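# Stack the 96-well plate from nest N1 onto the plate in N2

## Task

Pick up the 96-well plate resting in nest N1 (the right-hand nest when viewed from the arms' side) and set it on top of the plate already in nest N2 (the left-hand nest). It must be fully nested, with its A1 well (at the clipped corner) directly above the lower plate's A1 well, and the lower plate must stay lying flat in N2. Then open the gripper and move the arm away.

## Robot and tools

Robot: two 6-joint arms, left_arm and right_arm, each with a parallel two-finger gripper. Each plate has one clipped corner, and well A1 sits at that corner. Objects can occasionally be nudged by an outside disturbance.

World frame: the origin is on the table surface midway between the arms. +z is up, +x points out over the table, and left_arm sits on the +y side. The arm names do not indicate image sides. Each arm base may be slightly tilted. The mounting plates and the metal frame behind the arms are fixed obstacles. The printed gripper position can be inaccurate, more so at long reach. In the gripper's own frame the fingers point along +z and close along y. The reported end-effector point lies between the pads, about 1 cm short of the fingertips.

Joint order, used in every row and in every per-joint list in results: shoulder, elbow, wrist roll, wrist pitch, waist, wrist yaw. A row has 14 numbers: left_arm's six joints in that order plus its opening, then the same seven for right_arm. Both arms are always included, even if only one moves. Joint values are scaled to [-1, 1], where 1.0 equals 1.202 rad for the waist, 1.258 for the shoulder, 1.238 for the elbow, 2.073 for wrist pitch, and 2.022 for wrist yaw and for wrist roll. The opening is absolute: +1 is fully open (0.094 m between pads) and -1 is closed.

Stated joint ranges in rad: waist -2.618..3.054, shoulder 0..3.142, elbow 0..3.142, wrist pitch -1.571..1.571, wrist yaw -1.571..1.571, wrist roll -2.094..2.094. The true ends can differ from these by up to 0.036 rad. If an action would carry a joint more than 0.036 rad outside its range, that action is rejected for both arms. If the first action of a call fails this check, or any action in the call is malformed, the whole call does nothing. A joint pushed against its real end stops there and produces "joint sent to its limit". A missing message does not prove there is more room.

execute_actions(actions): actions is a list of up to 15 actions. Each action is a table of up to 15 rows, and each row runs for one 1/30 s step. If a table is shorter than 15 rows, its final row is repeated. The joint numbers are offsets from the angles at the start of that action, not from the previous row. For the first action of a call, they count from the last reported angles. An empty list just returns the current state and images.

move(target, speed, blocking): target is a single 14-number row of offsets from the "Joint positions" in the most recent result that listed them. Finger openings are applied right away. All joints travel so that they finish together, so the hand follows a curve. A path takes 0.5 to 10 s and stops after 10 s even if unfinished. speed is the top rate in rad/s of the joint with the longest travel, from 0.01 to 2, default 0.5. Moves do not avoid obstacles or the other arm. With blocking=false you get a result after 0.5 s and the move continues; until a result shows it has ended, you must call wait or stop before any new actions or moves. The "move:" line reports:
- the ending: done, off_target, moving, held or fault;
- limits=held or limits=none;
- each arm's joint farthest from its target.
After limits=held the arm may then move much faster than the set speed. Faster contact and a target set deeper past the contact both make pushes harder.

wait(seconds): 0 to 10. The scene runs with the last commands held, and the wait returns early if a running move finishes. stop(): brakes a running move; it needs room to brake, more at high speed, and the fingers keep moving. zoom_image(camera, region): camera is cam_head_left, cam_head_right, cam_left_wrist or cam_right_wrist; region is [x0, y0, x1, y1] in image pixels from the top-left, at most 504x504. finished_scene(scene): give the current scene number. It ends the scene for good once the last command has been held, so the goal must already be met and stable.

Images: head cameras are 672x504, wrist cameras are 616x616 fisheye. Calibration matrices are provided and may be off by a few degrees or millimetres.

Results contain:
- each gripper's position (m) and quaternion wxyz in the world frame;
- Joint positions and velocities per arm, with the finger gap in metres last;
- Joint targets, the angles currently being driven toward;
- torques, which include friction and offsets;
- grip_measured, the opening on the command scale, with roughly 1 mm of error per gripper;
- per-step joint readings for action calls, where HELD marks limited steps;
- "joint command not followed" when the clearance check altered targets.

Motion limits: each step's target may lead the measured angle by at most 0.202 rad (waist), 0.258 (shoulder), 0.238 (elbow), 0.573 (wrist pitch) and 0.522 (yaw, roll). Targets that would move the gripper more than 70 mm in one step are scaled back. A large offset can therefore take several actions, and leftover motion should be commanded again. Zero offsets can let an arm sag. To hold a pose, send the offsets back to the desired angles in a reply's first call and zeros afterwards, and increase them if a joint still falls short. The robot continues holding the last command while you think.

Gripping: to hold the plate, command an opening about 0.03 below grip_measured; a smaller gap grips more lightly. Pads apply roughly 50-62 N each, less on thin parts. To keep pressing at the same force in a move, send offsets from Joint positions to Joint targets.

Heat: holding loads warms the motors. A MOTOR HOT line appears at 75 °C. At 90 °C that arm stops for 10 s. At 100 °C the arm goes limp and falls until it has cooled.

Avoid:
- dropping the plate from more than a few millimetres;
- knocking anything off the table;
- tilting or shifting the lower plate;
- arm-to-arm collisions or hard presses;
- slams and hard hits.
Finish by opening the gripper and lifting clear.

Each tool is called after "Call:" in YAML: its name, and indented under it one key for each argument.

## Session

I'll start by looking at the scene.

Call:
execute_actions:
  actions: []

Scene clock: 0.00 s.
left_arm: end_effector_position=(+0.1264, +0.3600, +0.2458) grip_measured=+1.000 end_effector_quat_wxyz=(-0.155, -0.261, +0.953, +0.010) | right_arm: end_effector_position=(+0.1043, +0.0286, +0.2691) grip_measured=+1.000 end_effector_quat_wxyz=(-0.074, +0.996, -0.008, +0.048)
Joint names: [shoulder, elbow, wrist roll, wrist pitch, waist, wrist yaw]
Joint positions: left_arm=[ 0.882  0.536 -0.166 -1.185  0.44   0.03   0.094] | right_arm=[ 1.453  0.889 -1.839 -0.769  1.199  0.412  0.094]
Joint velocities: left_arm=[-0.002  0.007  0.022  0.022  0.002 -0.051  0.   ] | right_arm=[ 0.007 -0.002  0.007 -0.051 -0.032  0.022  0.   ]
Joint torques (N m, as the arm reports them, + toward a larger angle): no reading
Joint targets: left_arm=[0.876 0.545 -0.167 -1.185 0.440 0.028] | right_arm=[1.445 0.898 -1.839 -0.775 1.205 0.406]

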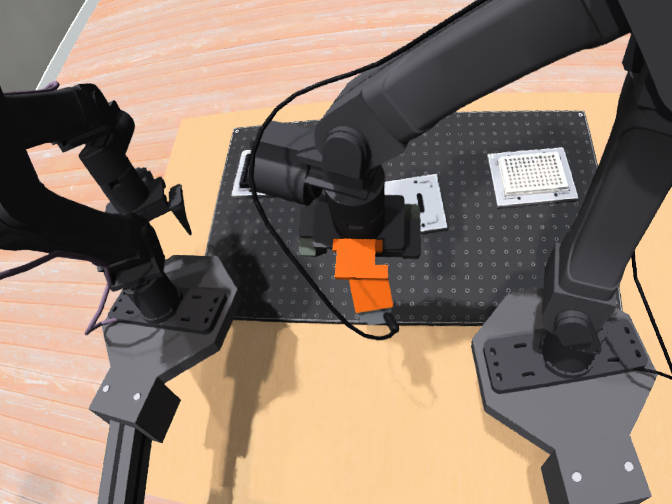

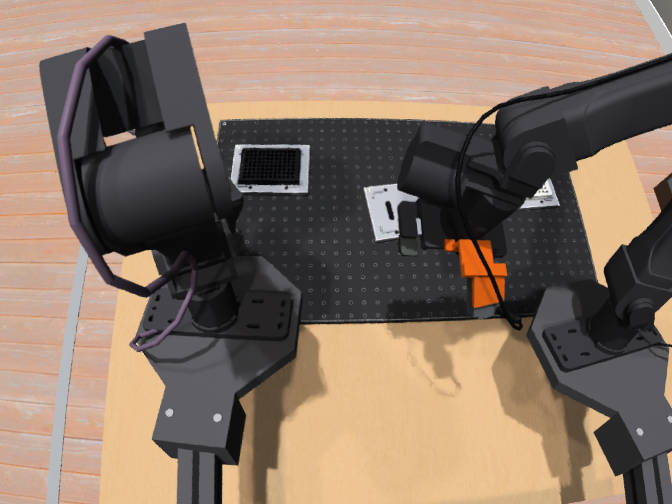

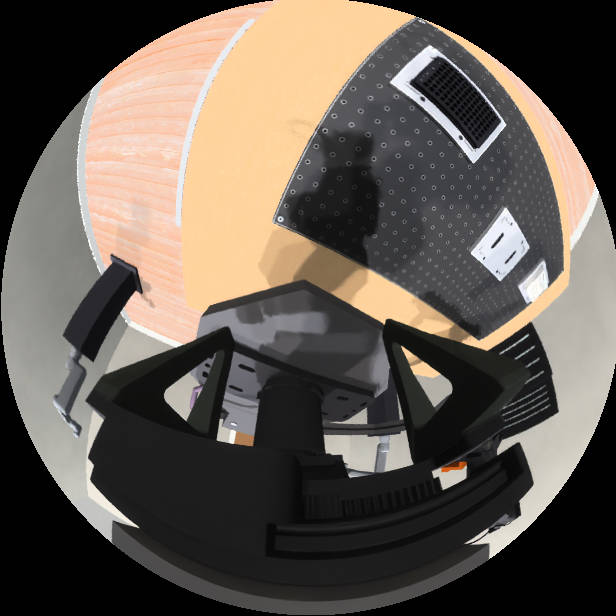

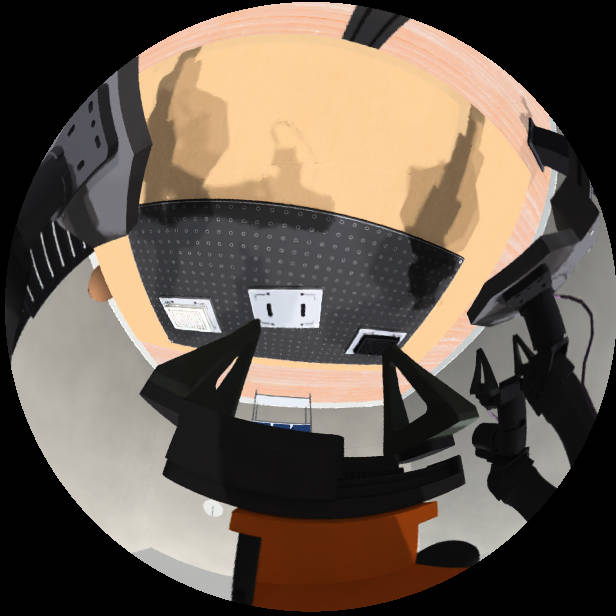

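Call:
zoom_image:
  camera: "cam_head_left"
  region: [470, 130, 600, 230]

Call:
zoom_image:
  camera: "cam_head_right"
  region: [210, 120, 340, 220]

Call:
zoom_image:
  camera: "cam_head_right"
  region: [340, 150, 470, 250]

Region (470, 130, 600, 230) of cam_head_left's 672x504 image, scaled by 3.877, with more detail than that image has; it fills the top 388 rows of this view, and the rest is white.

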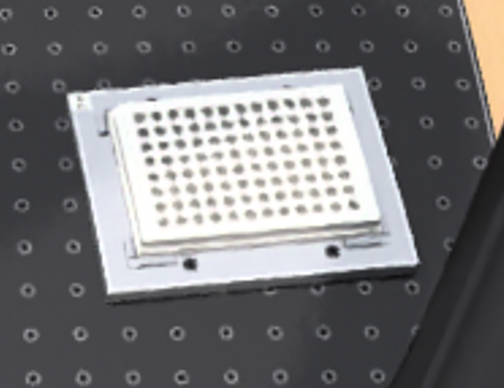

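Region (210, 120, 340, 220) of cam_head_right's 672x504 image, scaled by 3.877, with more detail than that image has; it fills the top 388 rows of this view, and the rest is white.

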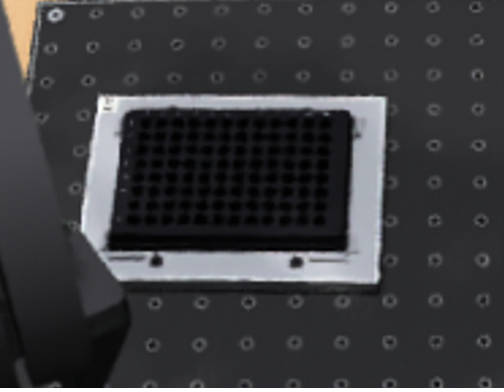

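Region (340, 150, 470, 250) of cam_head_right's 672x504 image, scaled by 3.877, with more detail than that image has; it fills the top 388 rows of this view, and the rest is white.

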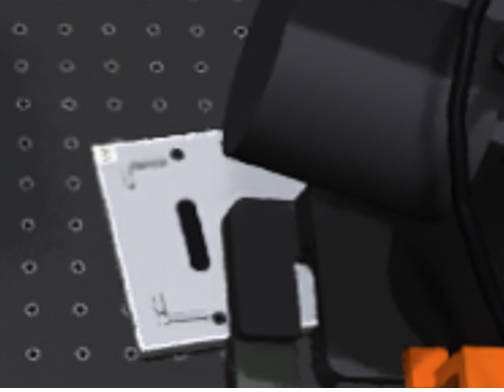

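Call:
zoom_image:
  camera: "cam_head_left"
  region: [480, 140, 530, 180]

Call:
zoom_image:
  camera: "cam_head_right"
  region: [225, 135, 275, 175]

Call:
zoom_image:
  camera: "cam_head_right"
  region: [355, 175, 405, 215]

Region (480, 140, 530, 180) of cam_head_left's 672x504 image, scaled by 10.080, with more detail than that image has; it fills the top 403 rows of this view, and the rest is white.

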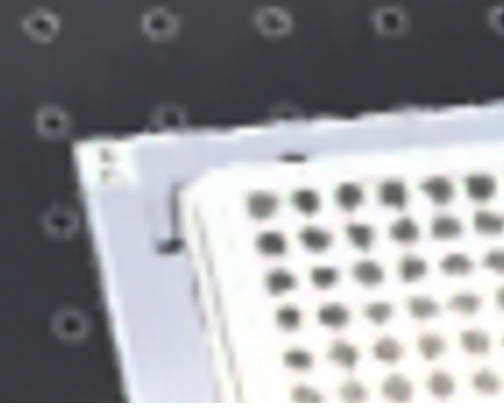

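Region (225, 135, 275, 175) of cam_head_right's 672x504 image, scaled by 10.080, with more detail than that image has; it fills the top 403 rows of this view, and the rest is white.

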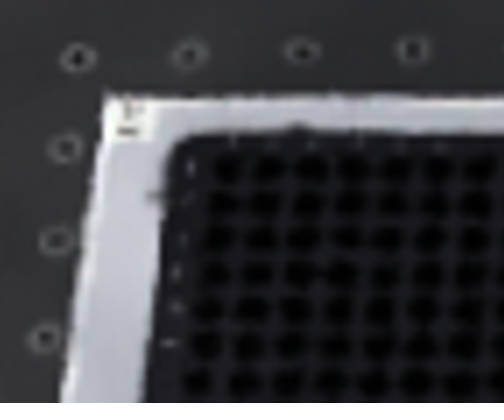

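Region (355, 175, 405, 215) of cam_head_right's 672x504 image, scaled by 10.080, with more detail than that image has; it fills the top 403 rows of this view, and the rest is white.

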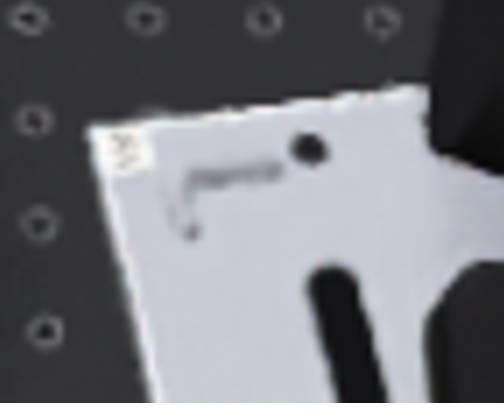

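Call:
move:
  target: [0, 0, 0, 0.193, 0, 0, 1, 0.236, 0.251, 0.1325, 0.014, -0.6656, -0.13, 1]
  speed: 0.6

Scene clock: 122.03 s.
left_arm: end_effector_position=(+0.2155, +0.3935, +0.2347) grip_measured=+1.000 end_effector_quat_wxyz=(+0.037, -0.253, +0.966, +0.028) | right_arm: end_effector_position=(+0.2832, -0.0634, +0.1824) grip_measured=+1.000 end_effector_quat_wxyz=(+0.011, +0.870, -0.492, -0.027)
Joint names: [shoulder, elbow, wrist roll, wrist pitch, waist, wrist yaw]
Joint positions: left_arm=[ 0.882  0.536 -0.166 -0.796  0.44   0.03   0.094] | right_arm=[ 1.747  1.169 -1.576 -0.743  0.394  0.166  0.094]
Joint velocities: left_arm=[-0.022  0.012  0.007 -0.066 -0.002 -0.051  0.   ] | right_arm=[-0.032 -0.007 -0.007  0.095 -0.007 -0.081  0.   ]
Joint torques (N m, as the arm reports them, + toward a larger angle): left_arm=[-2.28  4.4   0.    0.4   0.06 -0.01] | right_arm=[-9.42  7.26  0.07  0.03  1.95 -0.25]
Joint targets: left_arm=[0.882 0.536 -0.166 -0.784 0.440 0.030] | right_arm=[1.749 1.200 -1.571 -0.740 0.399 0.149]
move: off_target (right_arm); limits=none; left_arm: farthest joint: the wrist pitch, 0.011 radians from its target (0.400 radians at the start); right_arm: farthest joint: the elbow, 0.030 radians from its target (0.311 radians at the start)
camera_calibration (this result's frames):
cam_left_wrist: T_world_to_cam=[[0.440554, -0.896584, -0.0452643, 0.264186], [-0.809168, -0.418426, 0.412513, 0.264232], [-0.388792, -0.145108, -0.909827, 0.453194], [0, 0, 0, 1]] pos_world=[0.273619, 0.413188, 0.315287]
cam_right_wrist: T_world_to_cam=[[0.740865, 0.659974, -0.124712, -0.129909], [0.60857, -0.581045, 0.540397, -0.283716], [0.284184, -0.476258, -0.832116, 0.160131], [0, 0, 0, 1]] pos_world=[0.2234, -0.00285143, 0.270365]

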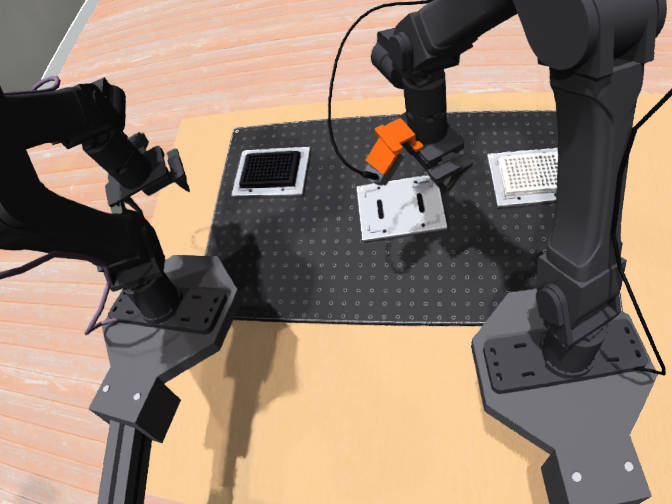

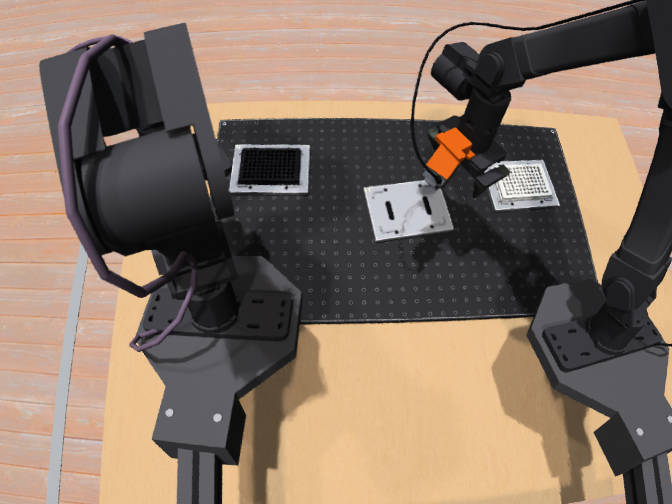

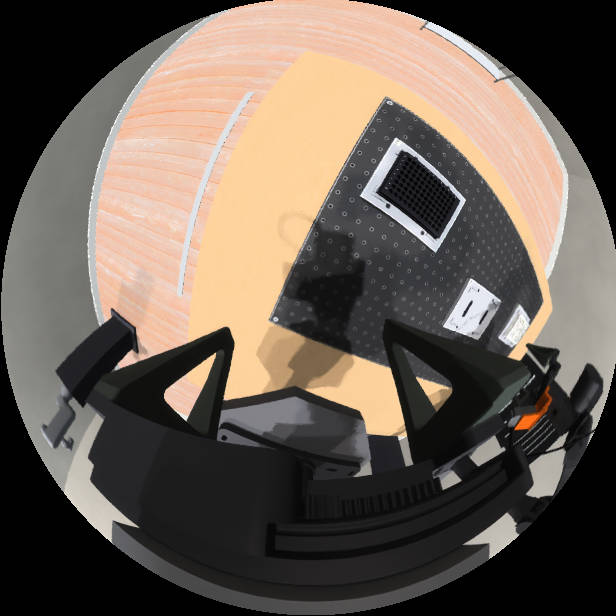

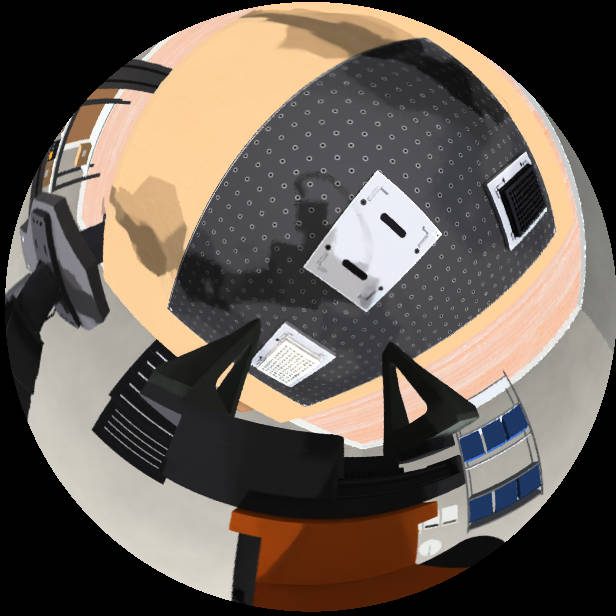

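Call:
zoom_image:
  camera: "cam_head_right"
  region: [480, 150, 570, 220]

Call:
zoom_image:
  camera: "cam_right_wrist"
  region: [240, 310, 350, 400]

Call:
zoom_image:
  camera: "cam_left_wrist"
  region: [350, 130, 480, 260]

Region (480, 150, 570, 220) of cam_head_right's 672x504 image, scaled by 5.600, with more detail than that image has.

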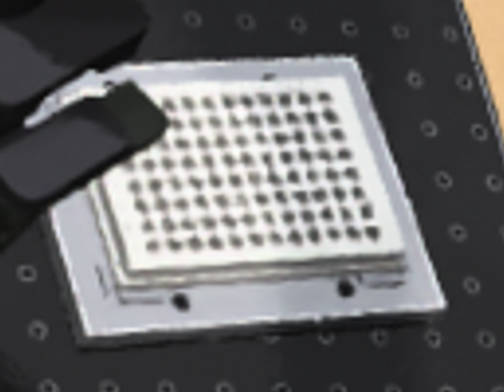

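Region (240, 310, 350, 400) of cam_right_wrist's 616x616 image, scaled by 4.582, with more detail than that image has; it fills the top 412 rows of this view, and the rest is white.

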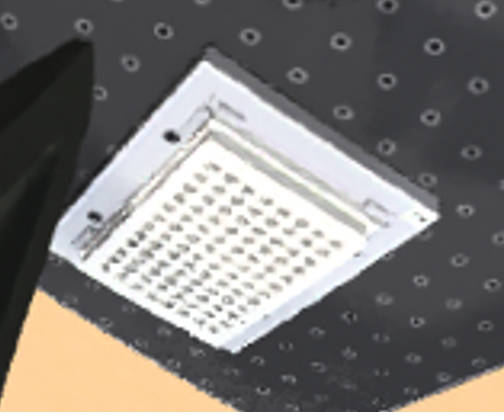

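Region (350, 130, 480, 260) of cam_left_wrist's 616x616 image, scaled by 3.877, with more detail than that image has.

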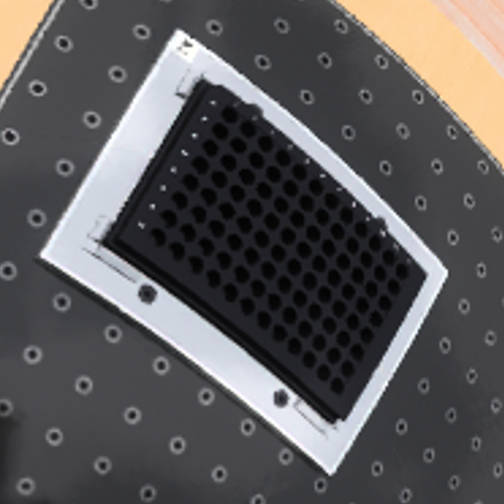

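Call:
move:
  target: [0, 0.323, 0, 0, 0, 0, 1, 0.0246, 0.101, -0.0776, 0.0212, -0.540, -0.0885, 1]
  speed: 0.6

Scene clock: 243.83 s.
left_arm: end_effector_position=(+0.3241, +0.4239, +0.3470) grip_measured=+1.000 end_effector_quat_wxyz=(+0.218, -0.238, +0.946, +0.044) | right_arm: end_effector_position=(+0.3620, -0.2696, +0.1711) grip_measured=+1.000 end_effector_quat_wxyz=(-0.007, -0.730, +0.683, -0.005)
Joint names: [shoulder, elbow, wrist roll, wrist pitch, waist, wrist yaw]
Joint positions: left_arm=[ 0.882  0.905 -0.166 -0.798  0.44   0.03   0.094] | right_arm=[ 1.775  1.265 -1.728 -0.703 -0.257  0.002  0.094]
Joint velocities: left_arm=[ 0.012  0.002 -0.066  0.051 -0.017 -0.037  0.   ] | right_arm=[-0.012 -0.007 -0.037 -0.037 -0.002  0.022  0.   ]
Joint torques (N m, as the arm reports them, + toward a larger angle): left_arm=[-3.22  7.33  0.    0.91  0.08 -0.01] | right_arm=[-10.47   7.38  -0.02   0.13   0.23  -0.21]
Joint targets: left_arm=[0.882 0.936 -0.166 -0.797 0.440 0.030] | right_arm=[1.778 1.294 -1.733 -0.699 -0.255 -0.013]
move: off_target (left_arm, right_arm); limits=none; left_arm: farthest joint: the elbow, 0.031 radians from its target (0.400 radians at the start); right_arm: farthest joint: the elbow, 0.029 radians from its target (0.125 radians at the start)
camera_calibration (this result's frames):
cam_left_wrist: T_world_to_cam=[[0.423851, -0.90568, -0.0097109, 0.245565], [-0.903762, -0.423612, 0.0613741, 0.473146], [-0.0596989, -0.0172371, -0.998068, 0.471698], [0, 0, 0, 1]] pos_world=[0.351688, 0.430964, 0.444132]
cam_right_wrist: T_world_to_cam=[[0.965899, 0.242364, -0.0910933, -0.253503], [0.248211, -0.766633, 0.59217, -0.373884], [0.0736856, -0.594587, -0.800648, 0.0690735], [0, 0, 0, 1]] pos_world=[0.332571, -0.184122, 0.253614]

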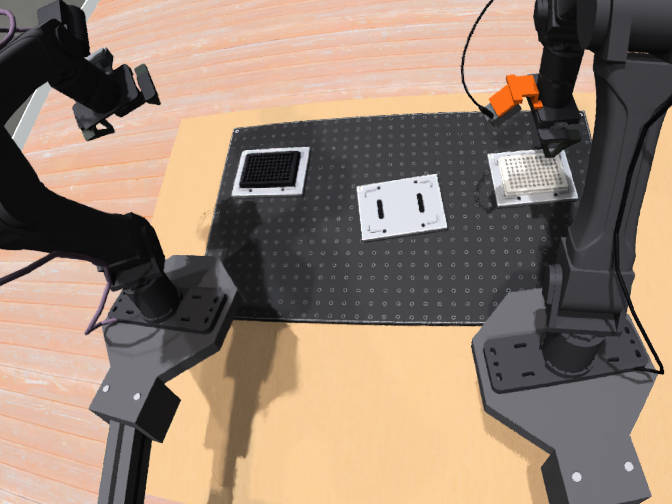

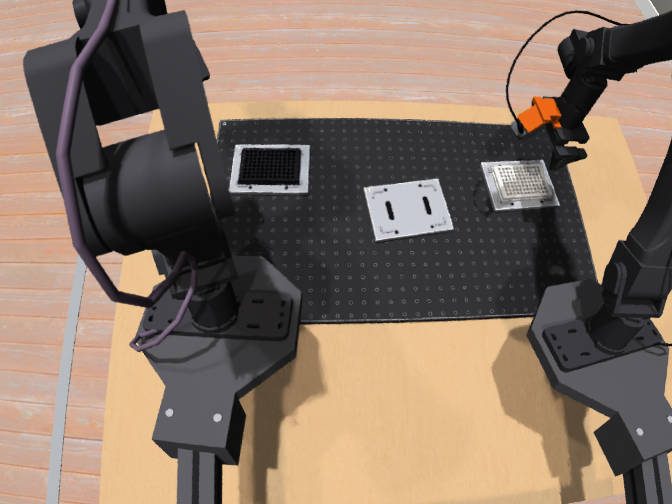

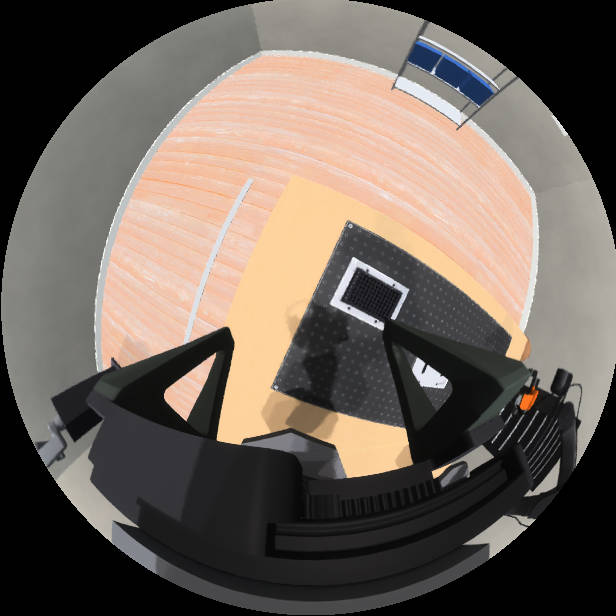

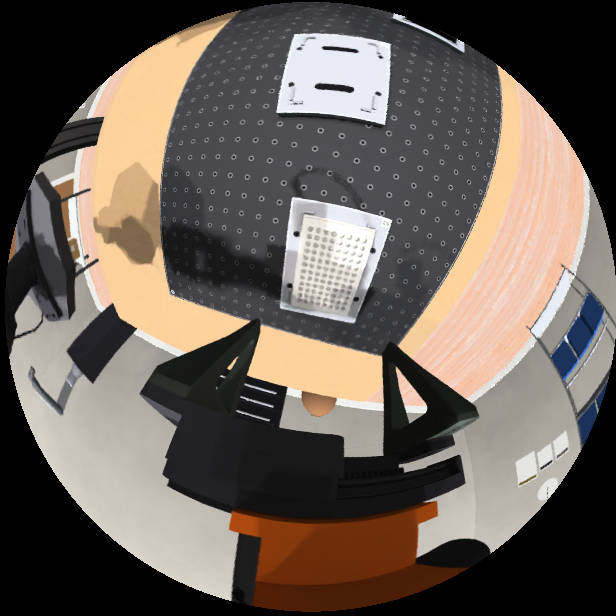

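Call:
zoom_image:
  camera: "cam_right_wrist"
  region: [265, 190, 405, 330]

Region (265, 190, 405, 330) of cam_right_wrist's 616x616 image, scaled by 3.600, with more detail than that image has.

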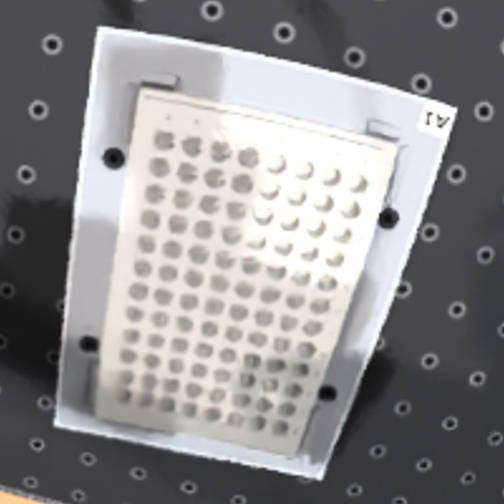

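Call:
move:
  target: [0.665, 0.222, 0.8165, 0.069, -0.387, -0.0554, 1, 0.1669, -0.0153, -0.0178, 0.124, -0.0208, -0.0173, 1]
  speed: 0.9

Scene clock: 312.03 s.
left_arm: end_effector_position=(+0.3873, +0.3026, +0.1687) grip_measured=+1.000 end_effector_quat_wxyz=(-0.005, +0.702, +0.712, -0.004) | right_arm: end_effector_position=(+0.3799, -0.2759, +0.0981) grip_measured=+1.000 end_effector_quat_wxyz=(-0.011, +0.736, -0.677, +0.018)
Joint names: [shoulder, elbow, wrist roll, wrist pitch, waist, wrist yaw]
Joint positions: left_arm=[ 1.718  1.144  1.476 -0.659 -0.017 -0.081  0.094] | right_arm=[ 1.984  1.265 -1.759 -0.452 -0.273 -0.018  0.094]
Joint velocities: left_arm=[-0.017  0.012  0.007  0.007 -0.002 -0.037  0.   ] | right_arm=[ 0.002  0.002 -0.051  0.022 -0.007 -0.022  0.   ]
Joint torques (N m, as the arm reports them, + toward a larger angle): left_arm=[-7.79  5.96  0.1   0.16 -1.08  0.01] | right_arm=[-11.61   2.9   -0.04   0.2   -0.94  -0.2 ]
Joint targets: left_arm=[1.718 1.180 1.484 -0.655 -0.025 -0.082] | right_arm=[1.985 1.246 -1.764 -0.446 -0.282 -0.033]
move: off_target (left_arm); limits=none; left_arm: farthest joint: the elbow, 0.035 radians from its target (0.275 radians at the start); right_arm: farthest joint: the elbow, 0.019 radians from its target (0.019 radians at the start)
camera_calibration (this result's frames):
cam_left_wrist: T_world_to_cam=[[-0.999046, 0.0431639, 0.00657426, 0.368465], [0.0408714, 0.871574, 0.488557, -0.33998], [0.0153581, 0.48836, -0.872507, 0.0922234], [0, 0, 0, 1]] pos_world=[0.380593, 0.235375, 0.244143]
cam_right_wrist: T_world_to_cam=[[0.964459, 0.259876, -0.0477806, -0.274794], [0.23648, -0.768266, 0.594848, -0.336141], [0.117878, -0.585006, -0.802417, -0.00843409], [0, 0, 0, 1]] pos_world=[0.345513, -0.191767, 0.180055]

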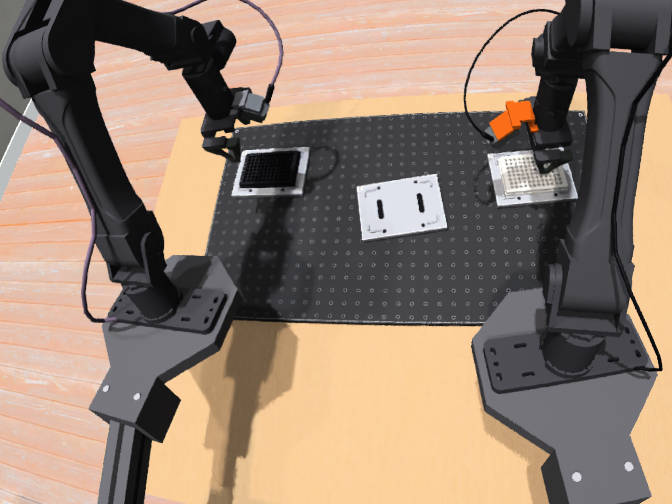

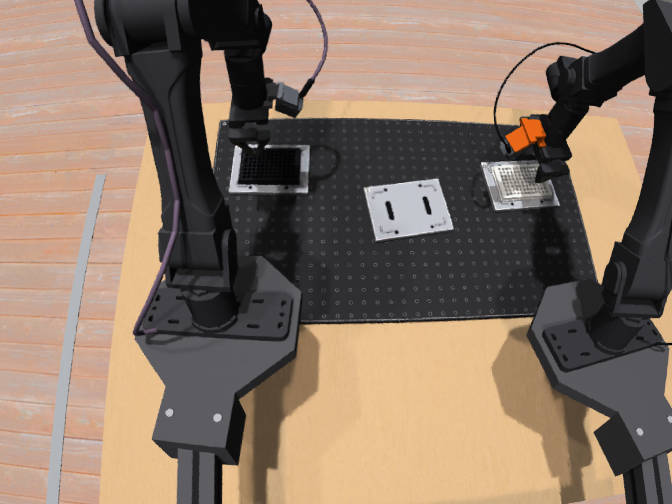

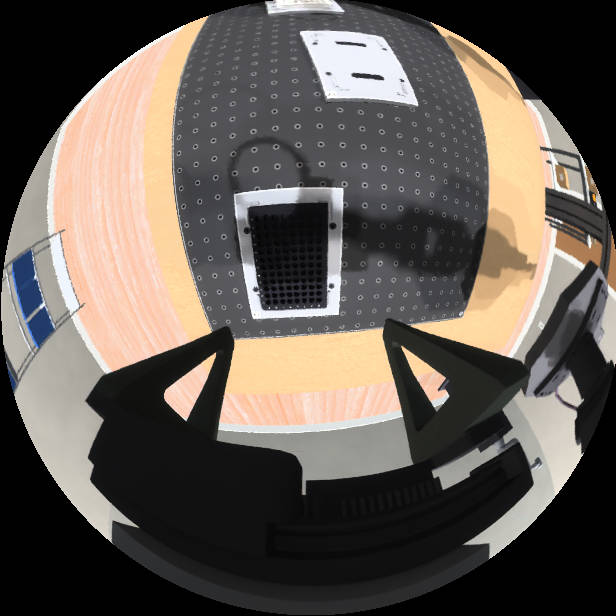

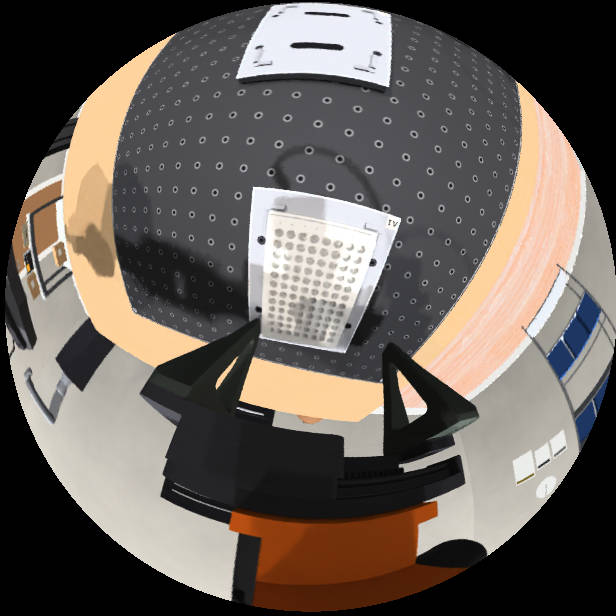

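Call:
zoom_image:
  camera: "cam_right_wrist"
  region: [235, 180, 415, 360]

Call:
zoom_image:
  camera: "cam_left_wrist"
  region: [220, 180, 360, 330]

Region (235, 180, 415, 360) of cam_right_wrist's 616x616 image, scaled by 2.800, with more detail than that image has.

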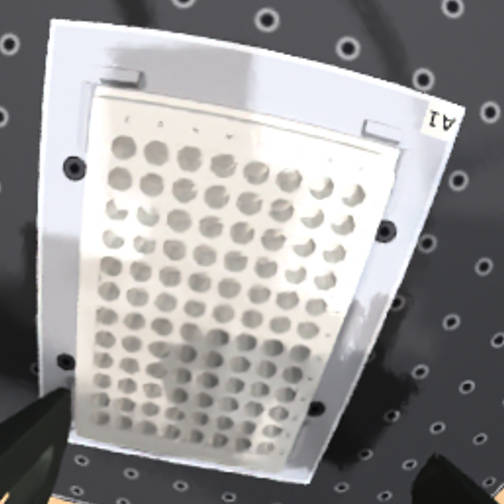

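Region (220, 180, 360, 330) of cam_left_wrist's 616x616 image, scaled by 3.360, with more detail than that image has; it fills the left 470 columns of this view, and the rest is white.

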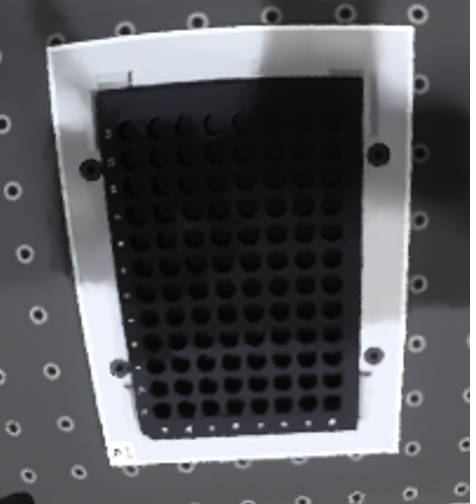

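Call:
move:
  target: [0, 0, 0, 0, 0, 0, 1, 0.0366, -0.050, 0, 0.0256, -0.0116, 0, 1]
  speed: 0.3

Scene clock: 367.07 s.
left_arm: end_effector_position=(+0.3873, +0.3026, +0.1687) grip_measured=+1.000 end_effector_quat_wxyz=(-0.005, +0.702, +0.712, -0.004) | right_arm: end_effector_position=(+0.3561, -0.2764, +0.0726) grip_measured=+1.000 end_effector_quat_wxyz=(-0.005, -0.734, +0.679, +0.003)
Joint names: [shoulder, elbow, wrist roll, wrist pitch, waist, wrist yaw]
Joint positions: left_arm=[ 1.718  1.144  1.477 -0.659 -0.017 -0.081  0.094] | right_arm=[ 2.034  1.215 -1.759 -0.406 -0.278 -0.018  0.094]
Joint velocities: left_arm=[-0.002 -0.007  0.007 -0.007 -0.007  0.037  0.   ] | right_arm=[-0.017 -0.012  0.051  0.007  0.007 -0.081  0.   ]
Joint torques (N m, as the arm reports them, + toward a larger angle): left_arm=[-7.81  3.66  0.    0.11 -0.56  0.01] | right_arm=[-11.82   2.92   0.01   0.13  -0.91  -0.03]
Joint targets: left_arm=[1.718 1.144 1.477 -0.659 -0.017 -0.081] | right_arm=[2.030 1.203 -1.759 -0.399 -0.287 -0.018]
move: done; limits=none; left_arm: farthest joint: the wrist roll, 0.001 radians from its target (0.001 radians at the start); right_arm: farthest joint: the elbow, 0.012 radians from its target (0.062 radians at the start)
camera_calibration (this result's frames):
cam_left_wrist: T_world_to_cam=[[-0.999013, 0.0439261, 0.00657513, 0.368222], [0.0415369, 0.871547, 0.48855, -0.340229], [0.0157295, 0.48834, -0.872511, 0.0920862], [0, 0, 0, 1]] pos_world=[0.380542, 0.235381, 0.244144]
cam_right_wrist: T_world_to_cam=[[0.962252, 0.253877, -0.0980674, -0.250138], [0.262681, -0.772087, 0.578689, -0.324992], [0.0711991, -0.582605, -0.809631, -0.00851173], [0, 0, 0, 1]] pos_world=[0.326671, -0.192377, 0.156647]

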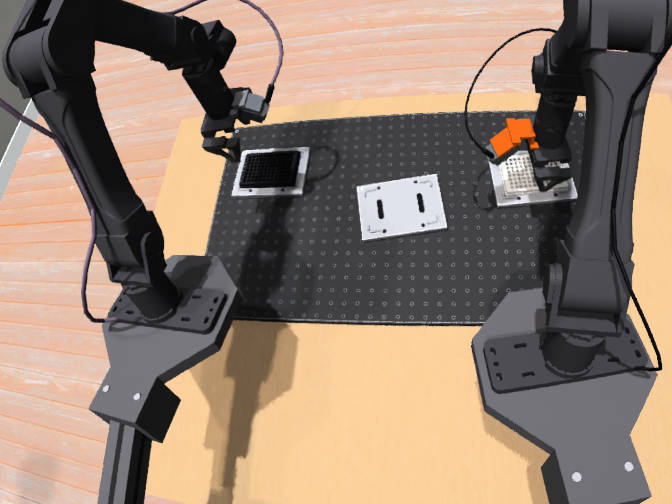

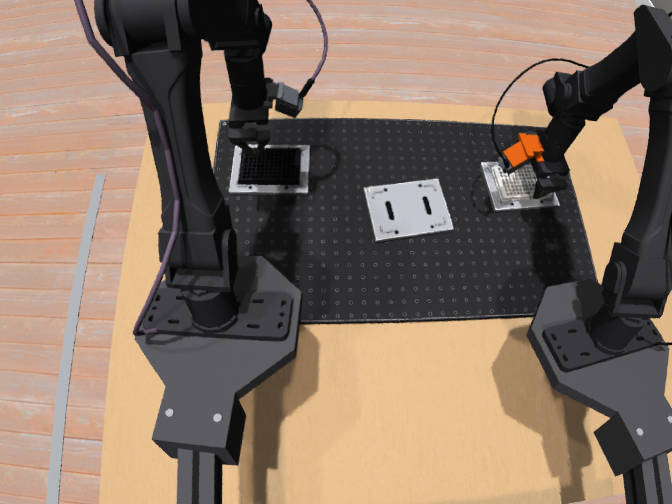

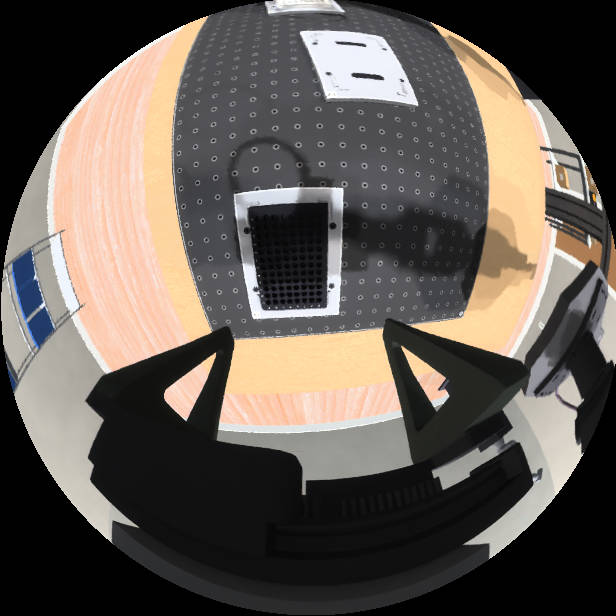

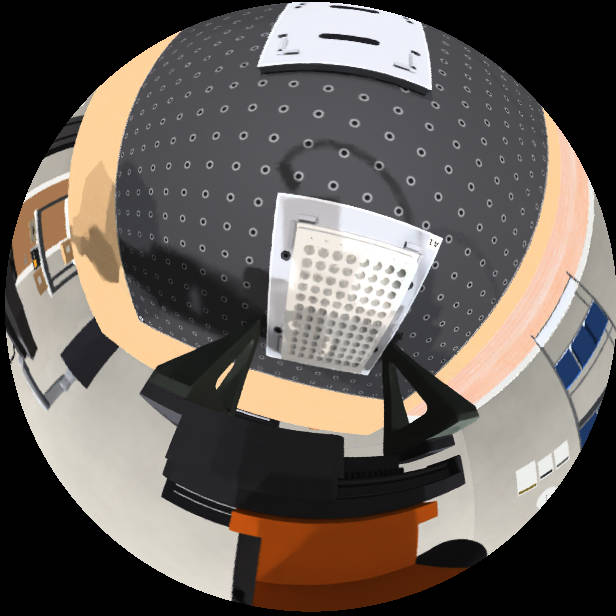

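Call:
zoom_image:
  camera: "cam_right_wrist"
  region: [235, 190, 455, 400]

Region (235, 190, 455, 400) of cam_right_wrist's 616x616 image, scaled by 2.291, with more detail than that image has; it fills the top 481 rows of this view, and the rest is white.

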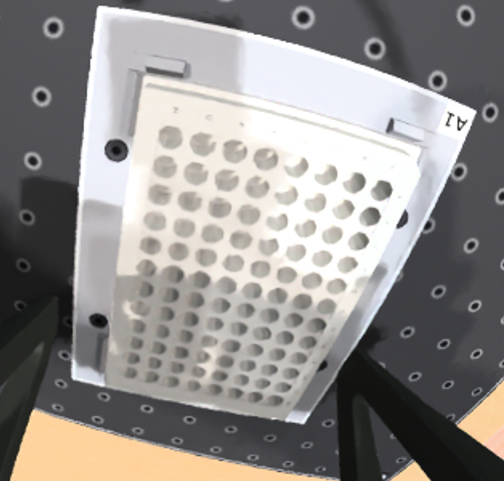

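Call:
zoom_image:
  camera: "cam_right_wrist"
  region: [225, 290, 325, 390]

Call:
zoom_image:
  camera: "cam_right_wrist"
  region: [340, 300, 440, 400]

Region (225, 290, 325, 390) of cam_right_wrist's 616x616 image, scaled by 5.040, with more detail than that image has.

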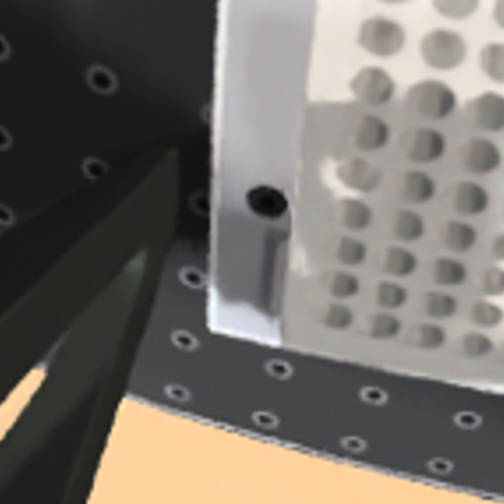

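Region (340, 300, 440, 400) of cam_right_wrist's 616x616 image, scaled by 5.040, with more detail than that image has.

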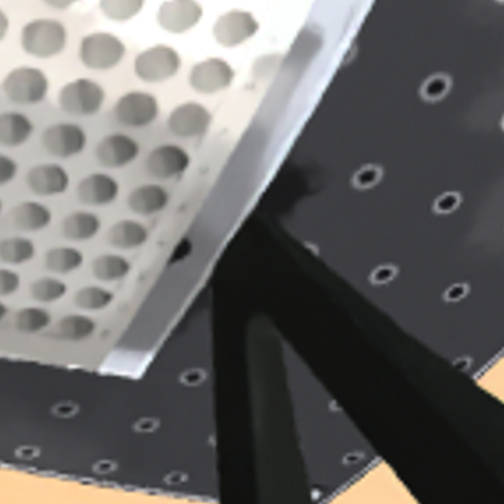

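Call:
move:
  target: [0, 0, 0, 0, 0, 0, 1, 0.0111, 0.046, 0, 0, 0, 0, 1]
  speed: 0.2

Call:
zoom_image:
  camera: "cam_right_wrist"
  region: [235, 200, 455, 400]

Scene clock: 420.93 s.
left_arm: end_effector_position=(+0.3873, +0.3026, +0.1687) grip_measured=+1.000 end_effector_quat_wxyz=(-0.005, +0.702, +0.712, -0.004) | right_arm: end_effector_position=(+0.3665, -0.2776, +0.0732) grip_measured=+1.000 end_effector_quat_wxyz=(+0.000, -0.734, +0.679, -0.004)
Joint names: [shoulder, elbow, wrist roll, wrist pitch, waist, wrist yaw]
Joint positions: left_arm=[ 1.718  1.144  1.477 -0.659 -0.017 -0.081  0.094] | right_arm=[ 2.045  1.245 -1.759 -0.406 -0.278 -0.018  0.094]
Joint velocities: left_arm=[-0.002 -0.007  0.007 -0.066 -0.012  0.022  0.   ] | right_arm=[ 0.022 -0.002 -0.081  0.022  0.007  0.037  0.   ]
Joint torques (N m, as the arm reports them, + toward a larger angle): left_arm=[-7.81  3.67  0.    0.11 -0.56  0.01] | right_arm=[-11.51   6.11   0.02   0.11  -0.21  -0.02]
Joint targets: left_arm=[1.718 1.144 1.477 -0.659 -0.017 -0.081] | right_arm=[2.048 1.271 -1.759 -0.406 -0.278 -0.018]
move: off_target (right_arm); limits=none; left_arm: farthest joint: the waist, 0.000 radians from its target (0.000 radians at the start); right_arm: farthest joint: the elbow, 0.027 radians from its target (0.057 radians at the start)
camera_calibration (this result's frames):
cam_left_wrist: T_world_to_cam=[[-0.999013, 0.0439261, 0.00657513, 0.368222], [0.0415369, 0.871547, 0.48855, -0.340229], [0.0157295, 0.48834, -0.872511, 0.0920862], [0, 0, 0, 1]] pos_world=[0.380542, 0.235381, 0.244144]
cam_right_wrist: T_world_to_cam=[[0.963805, 0.254099, -0.0807033, -0.26158], [0.252199, -0.770779, 0.58506, -0.325211], [0.0864585, -0.584237, -0.806965, -0.0156762], [0, 0, 0, 1]] pos_world=[0.335485, -0.193358, 0.156508]

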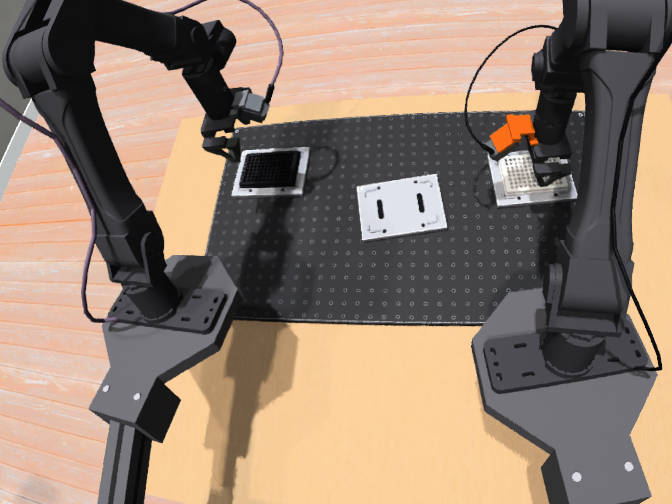

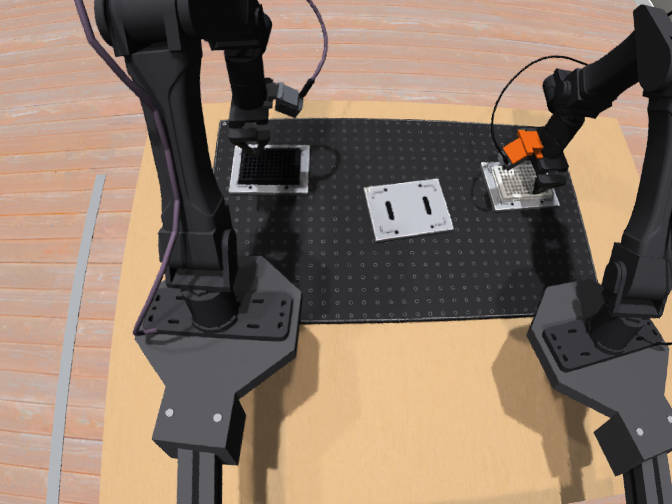

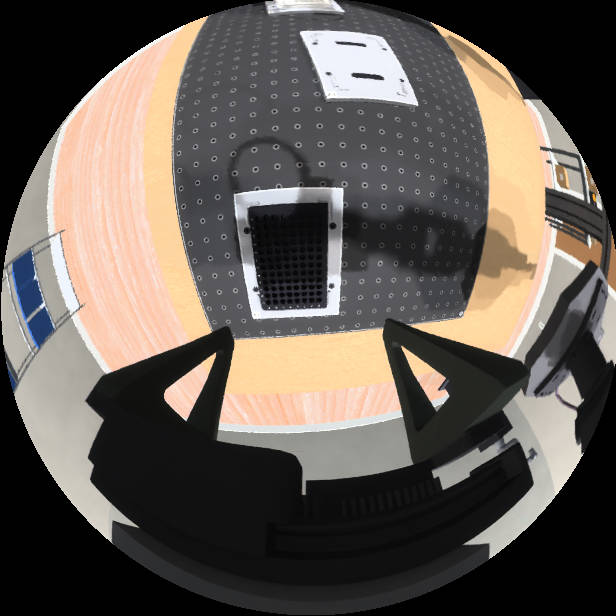

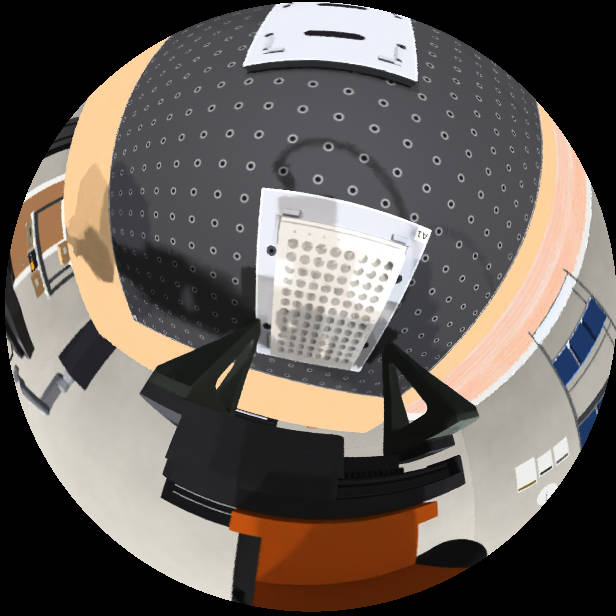

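Region (235, 200, 455, 400) of cam_right_wrist's 616x616 image, scaled by 2.291, with more detail than that image has; it fills the top 458 rows of this view, and the rest is white.

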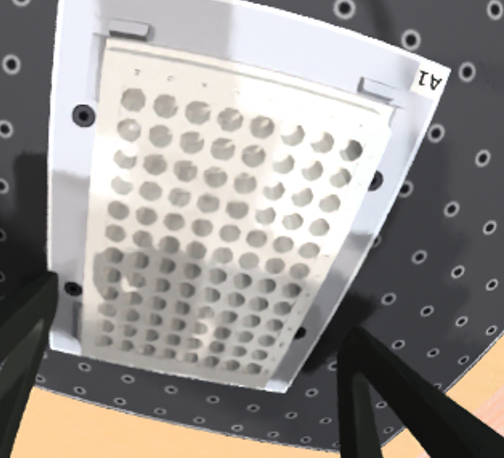

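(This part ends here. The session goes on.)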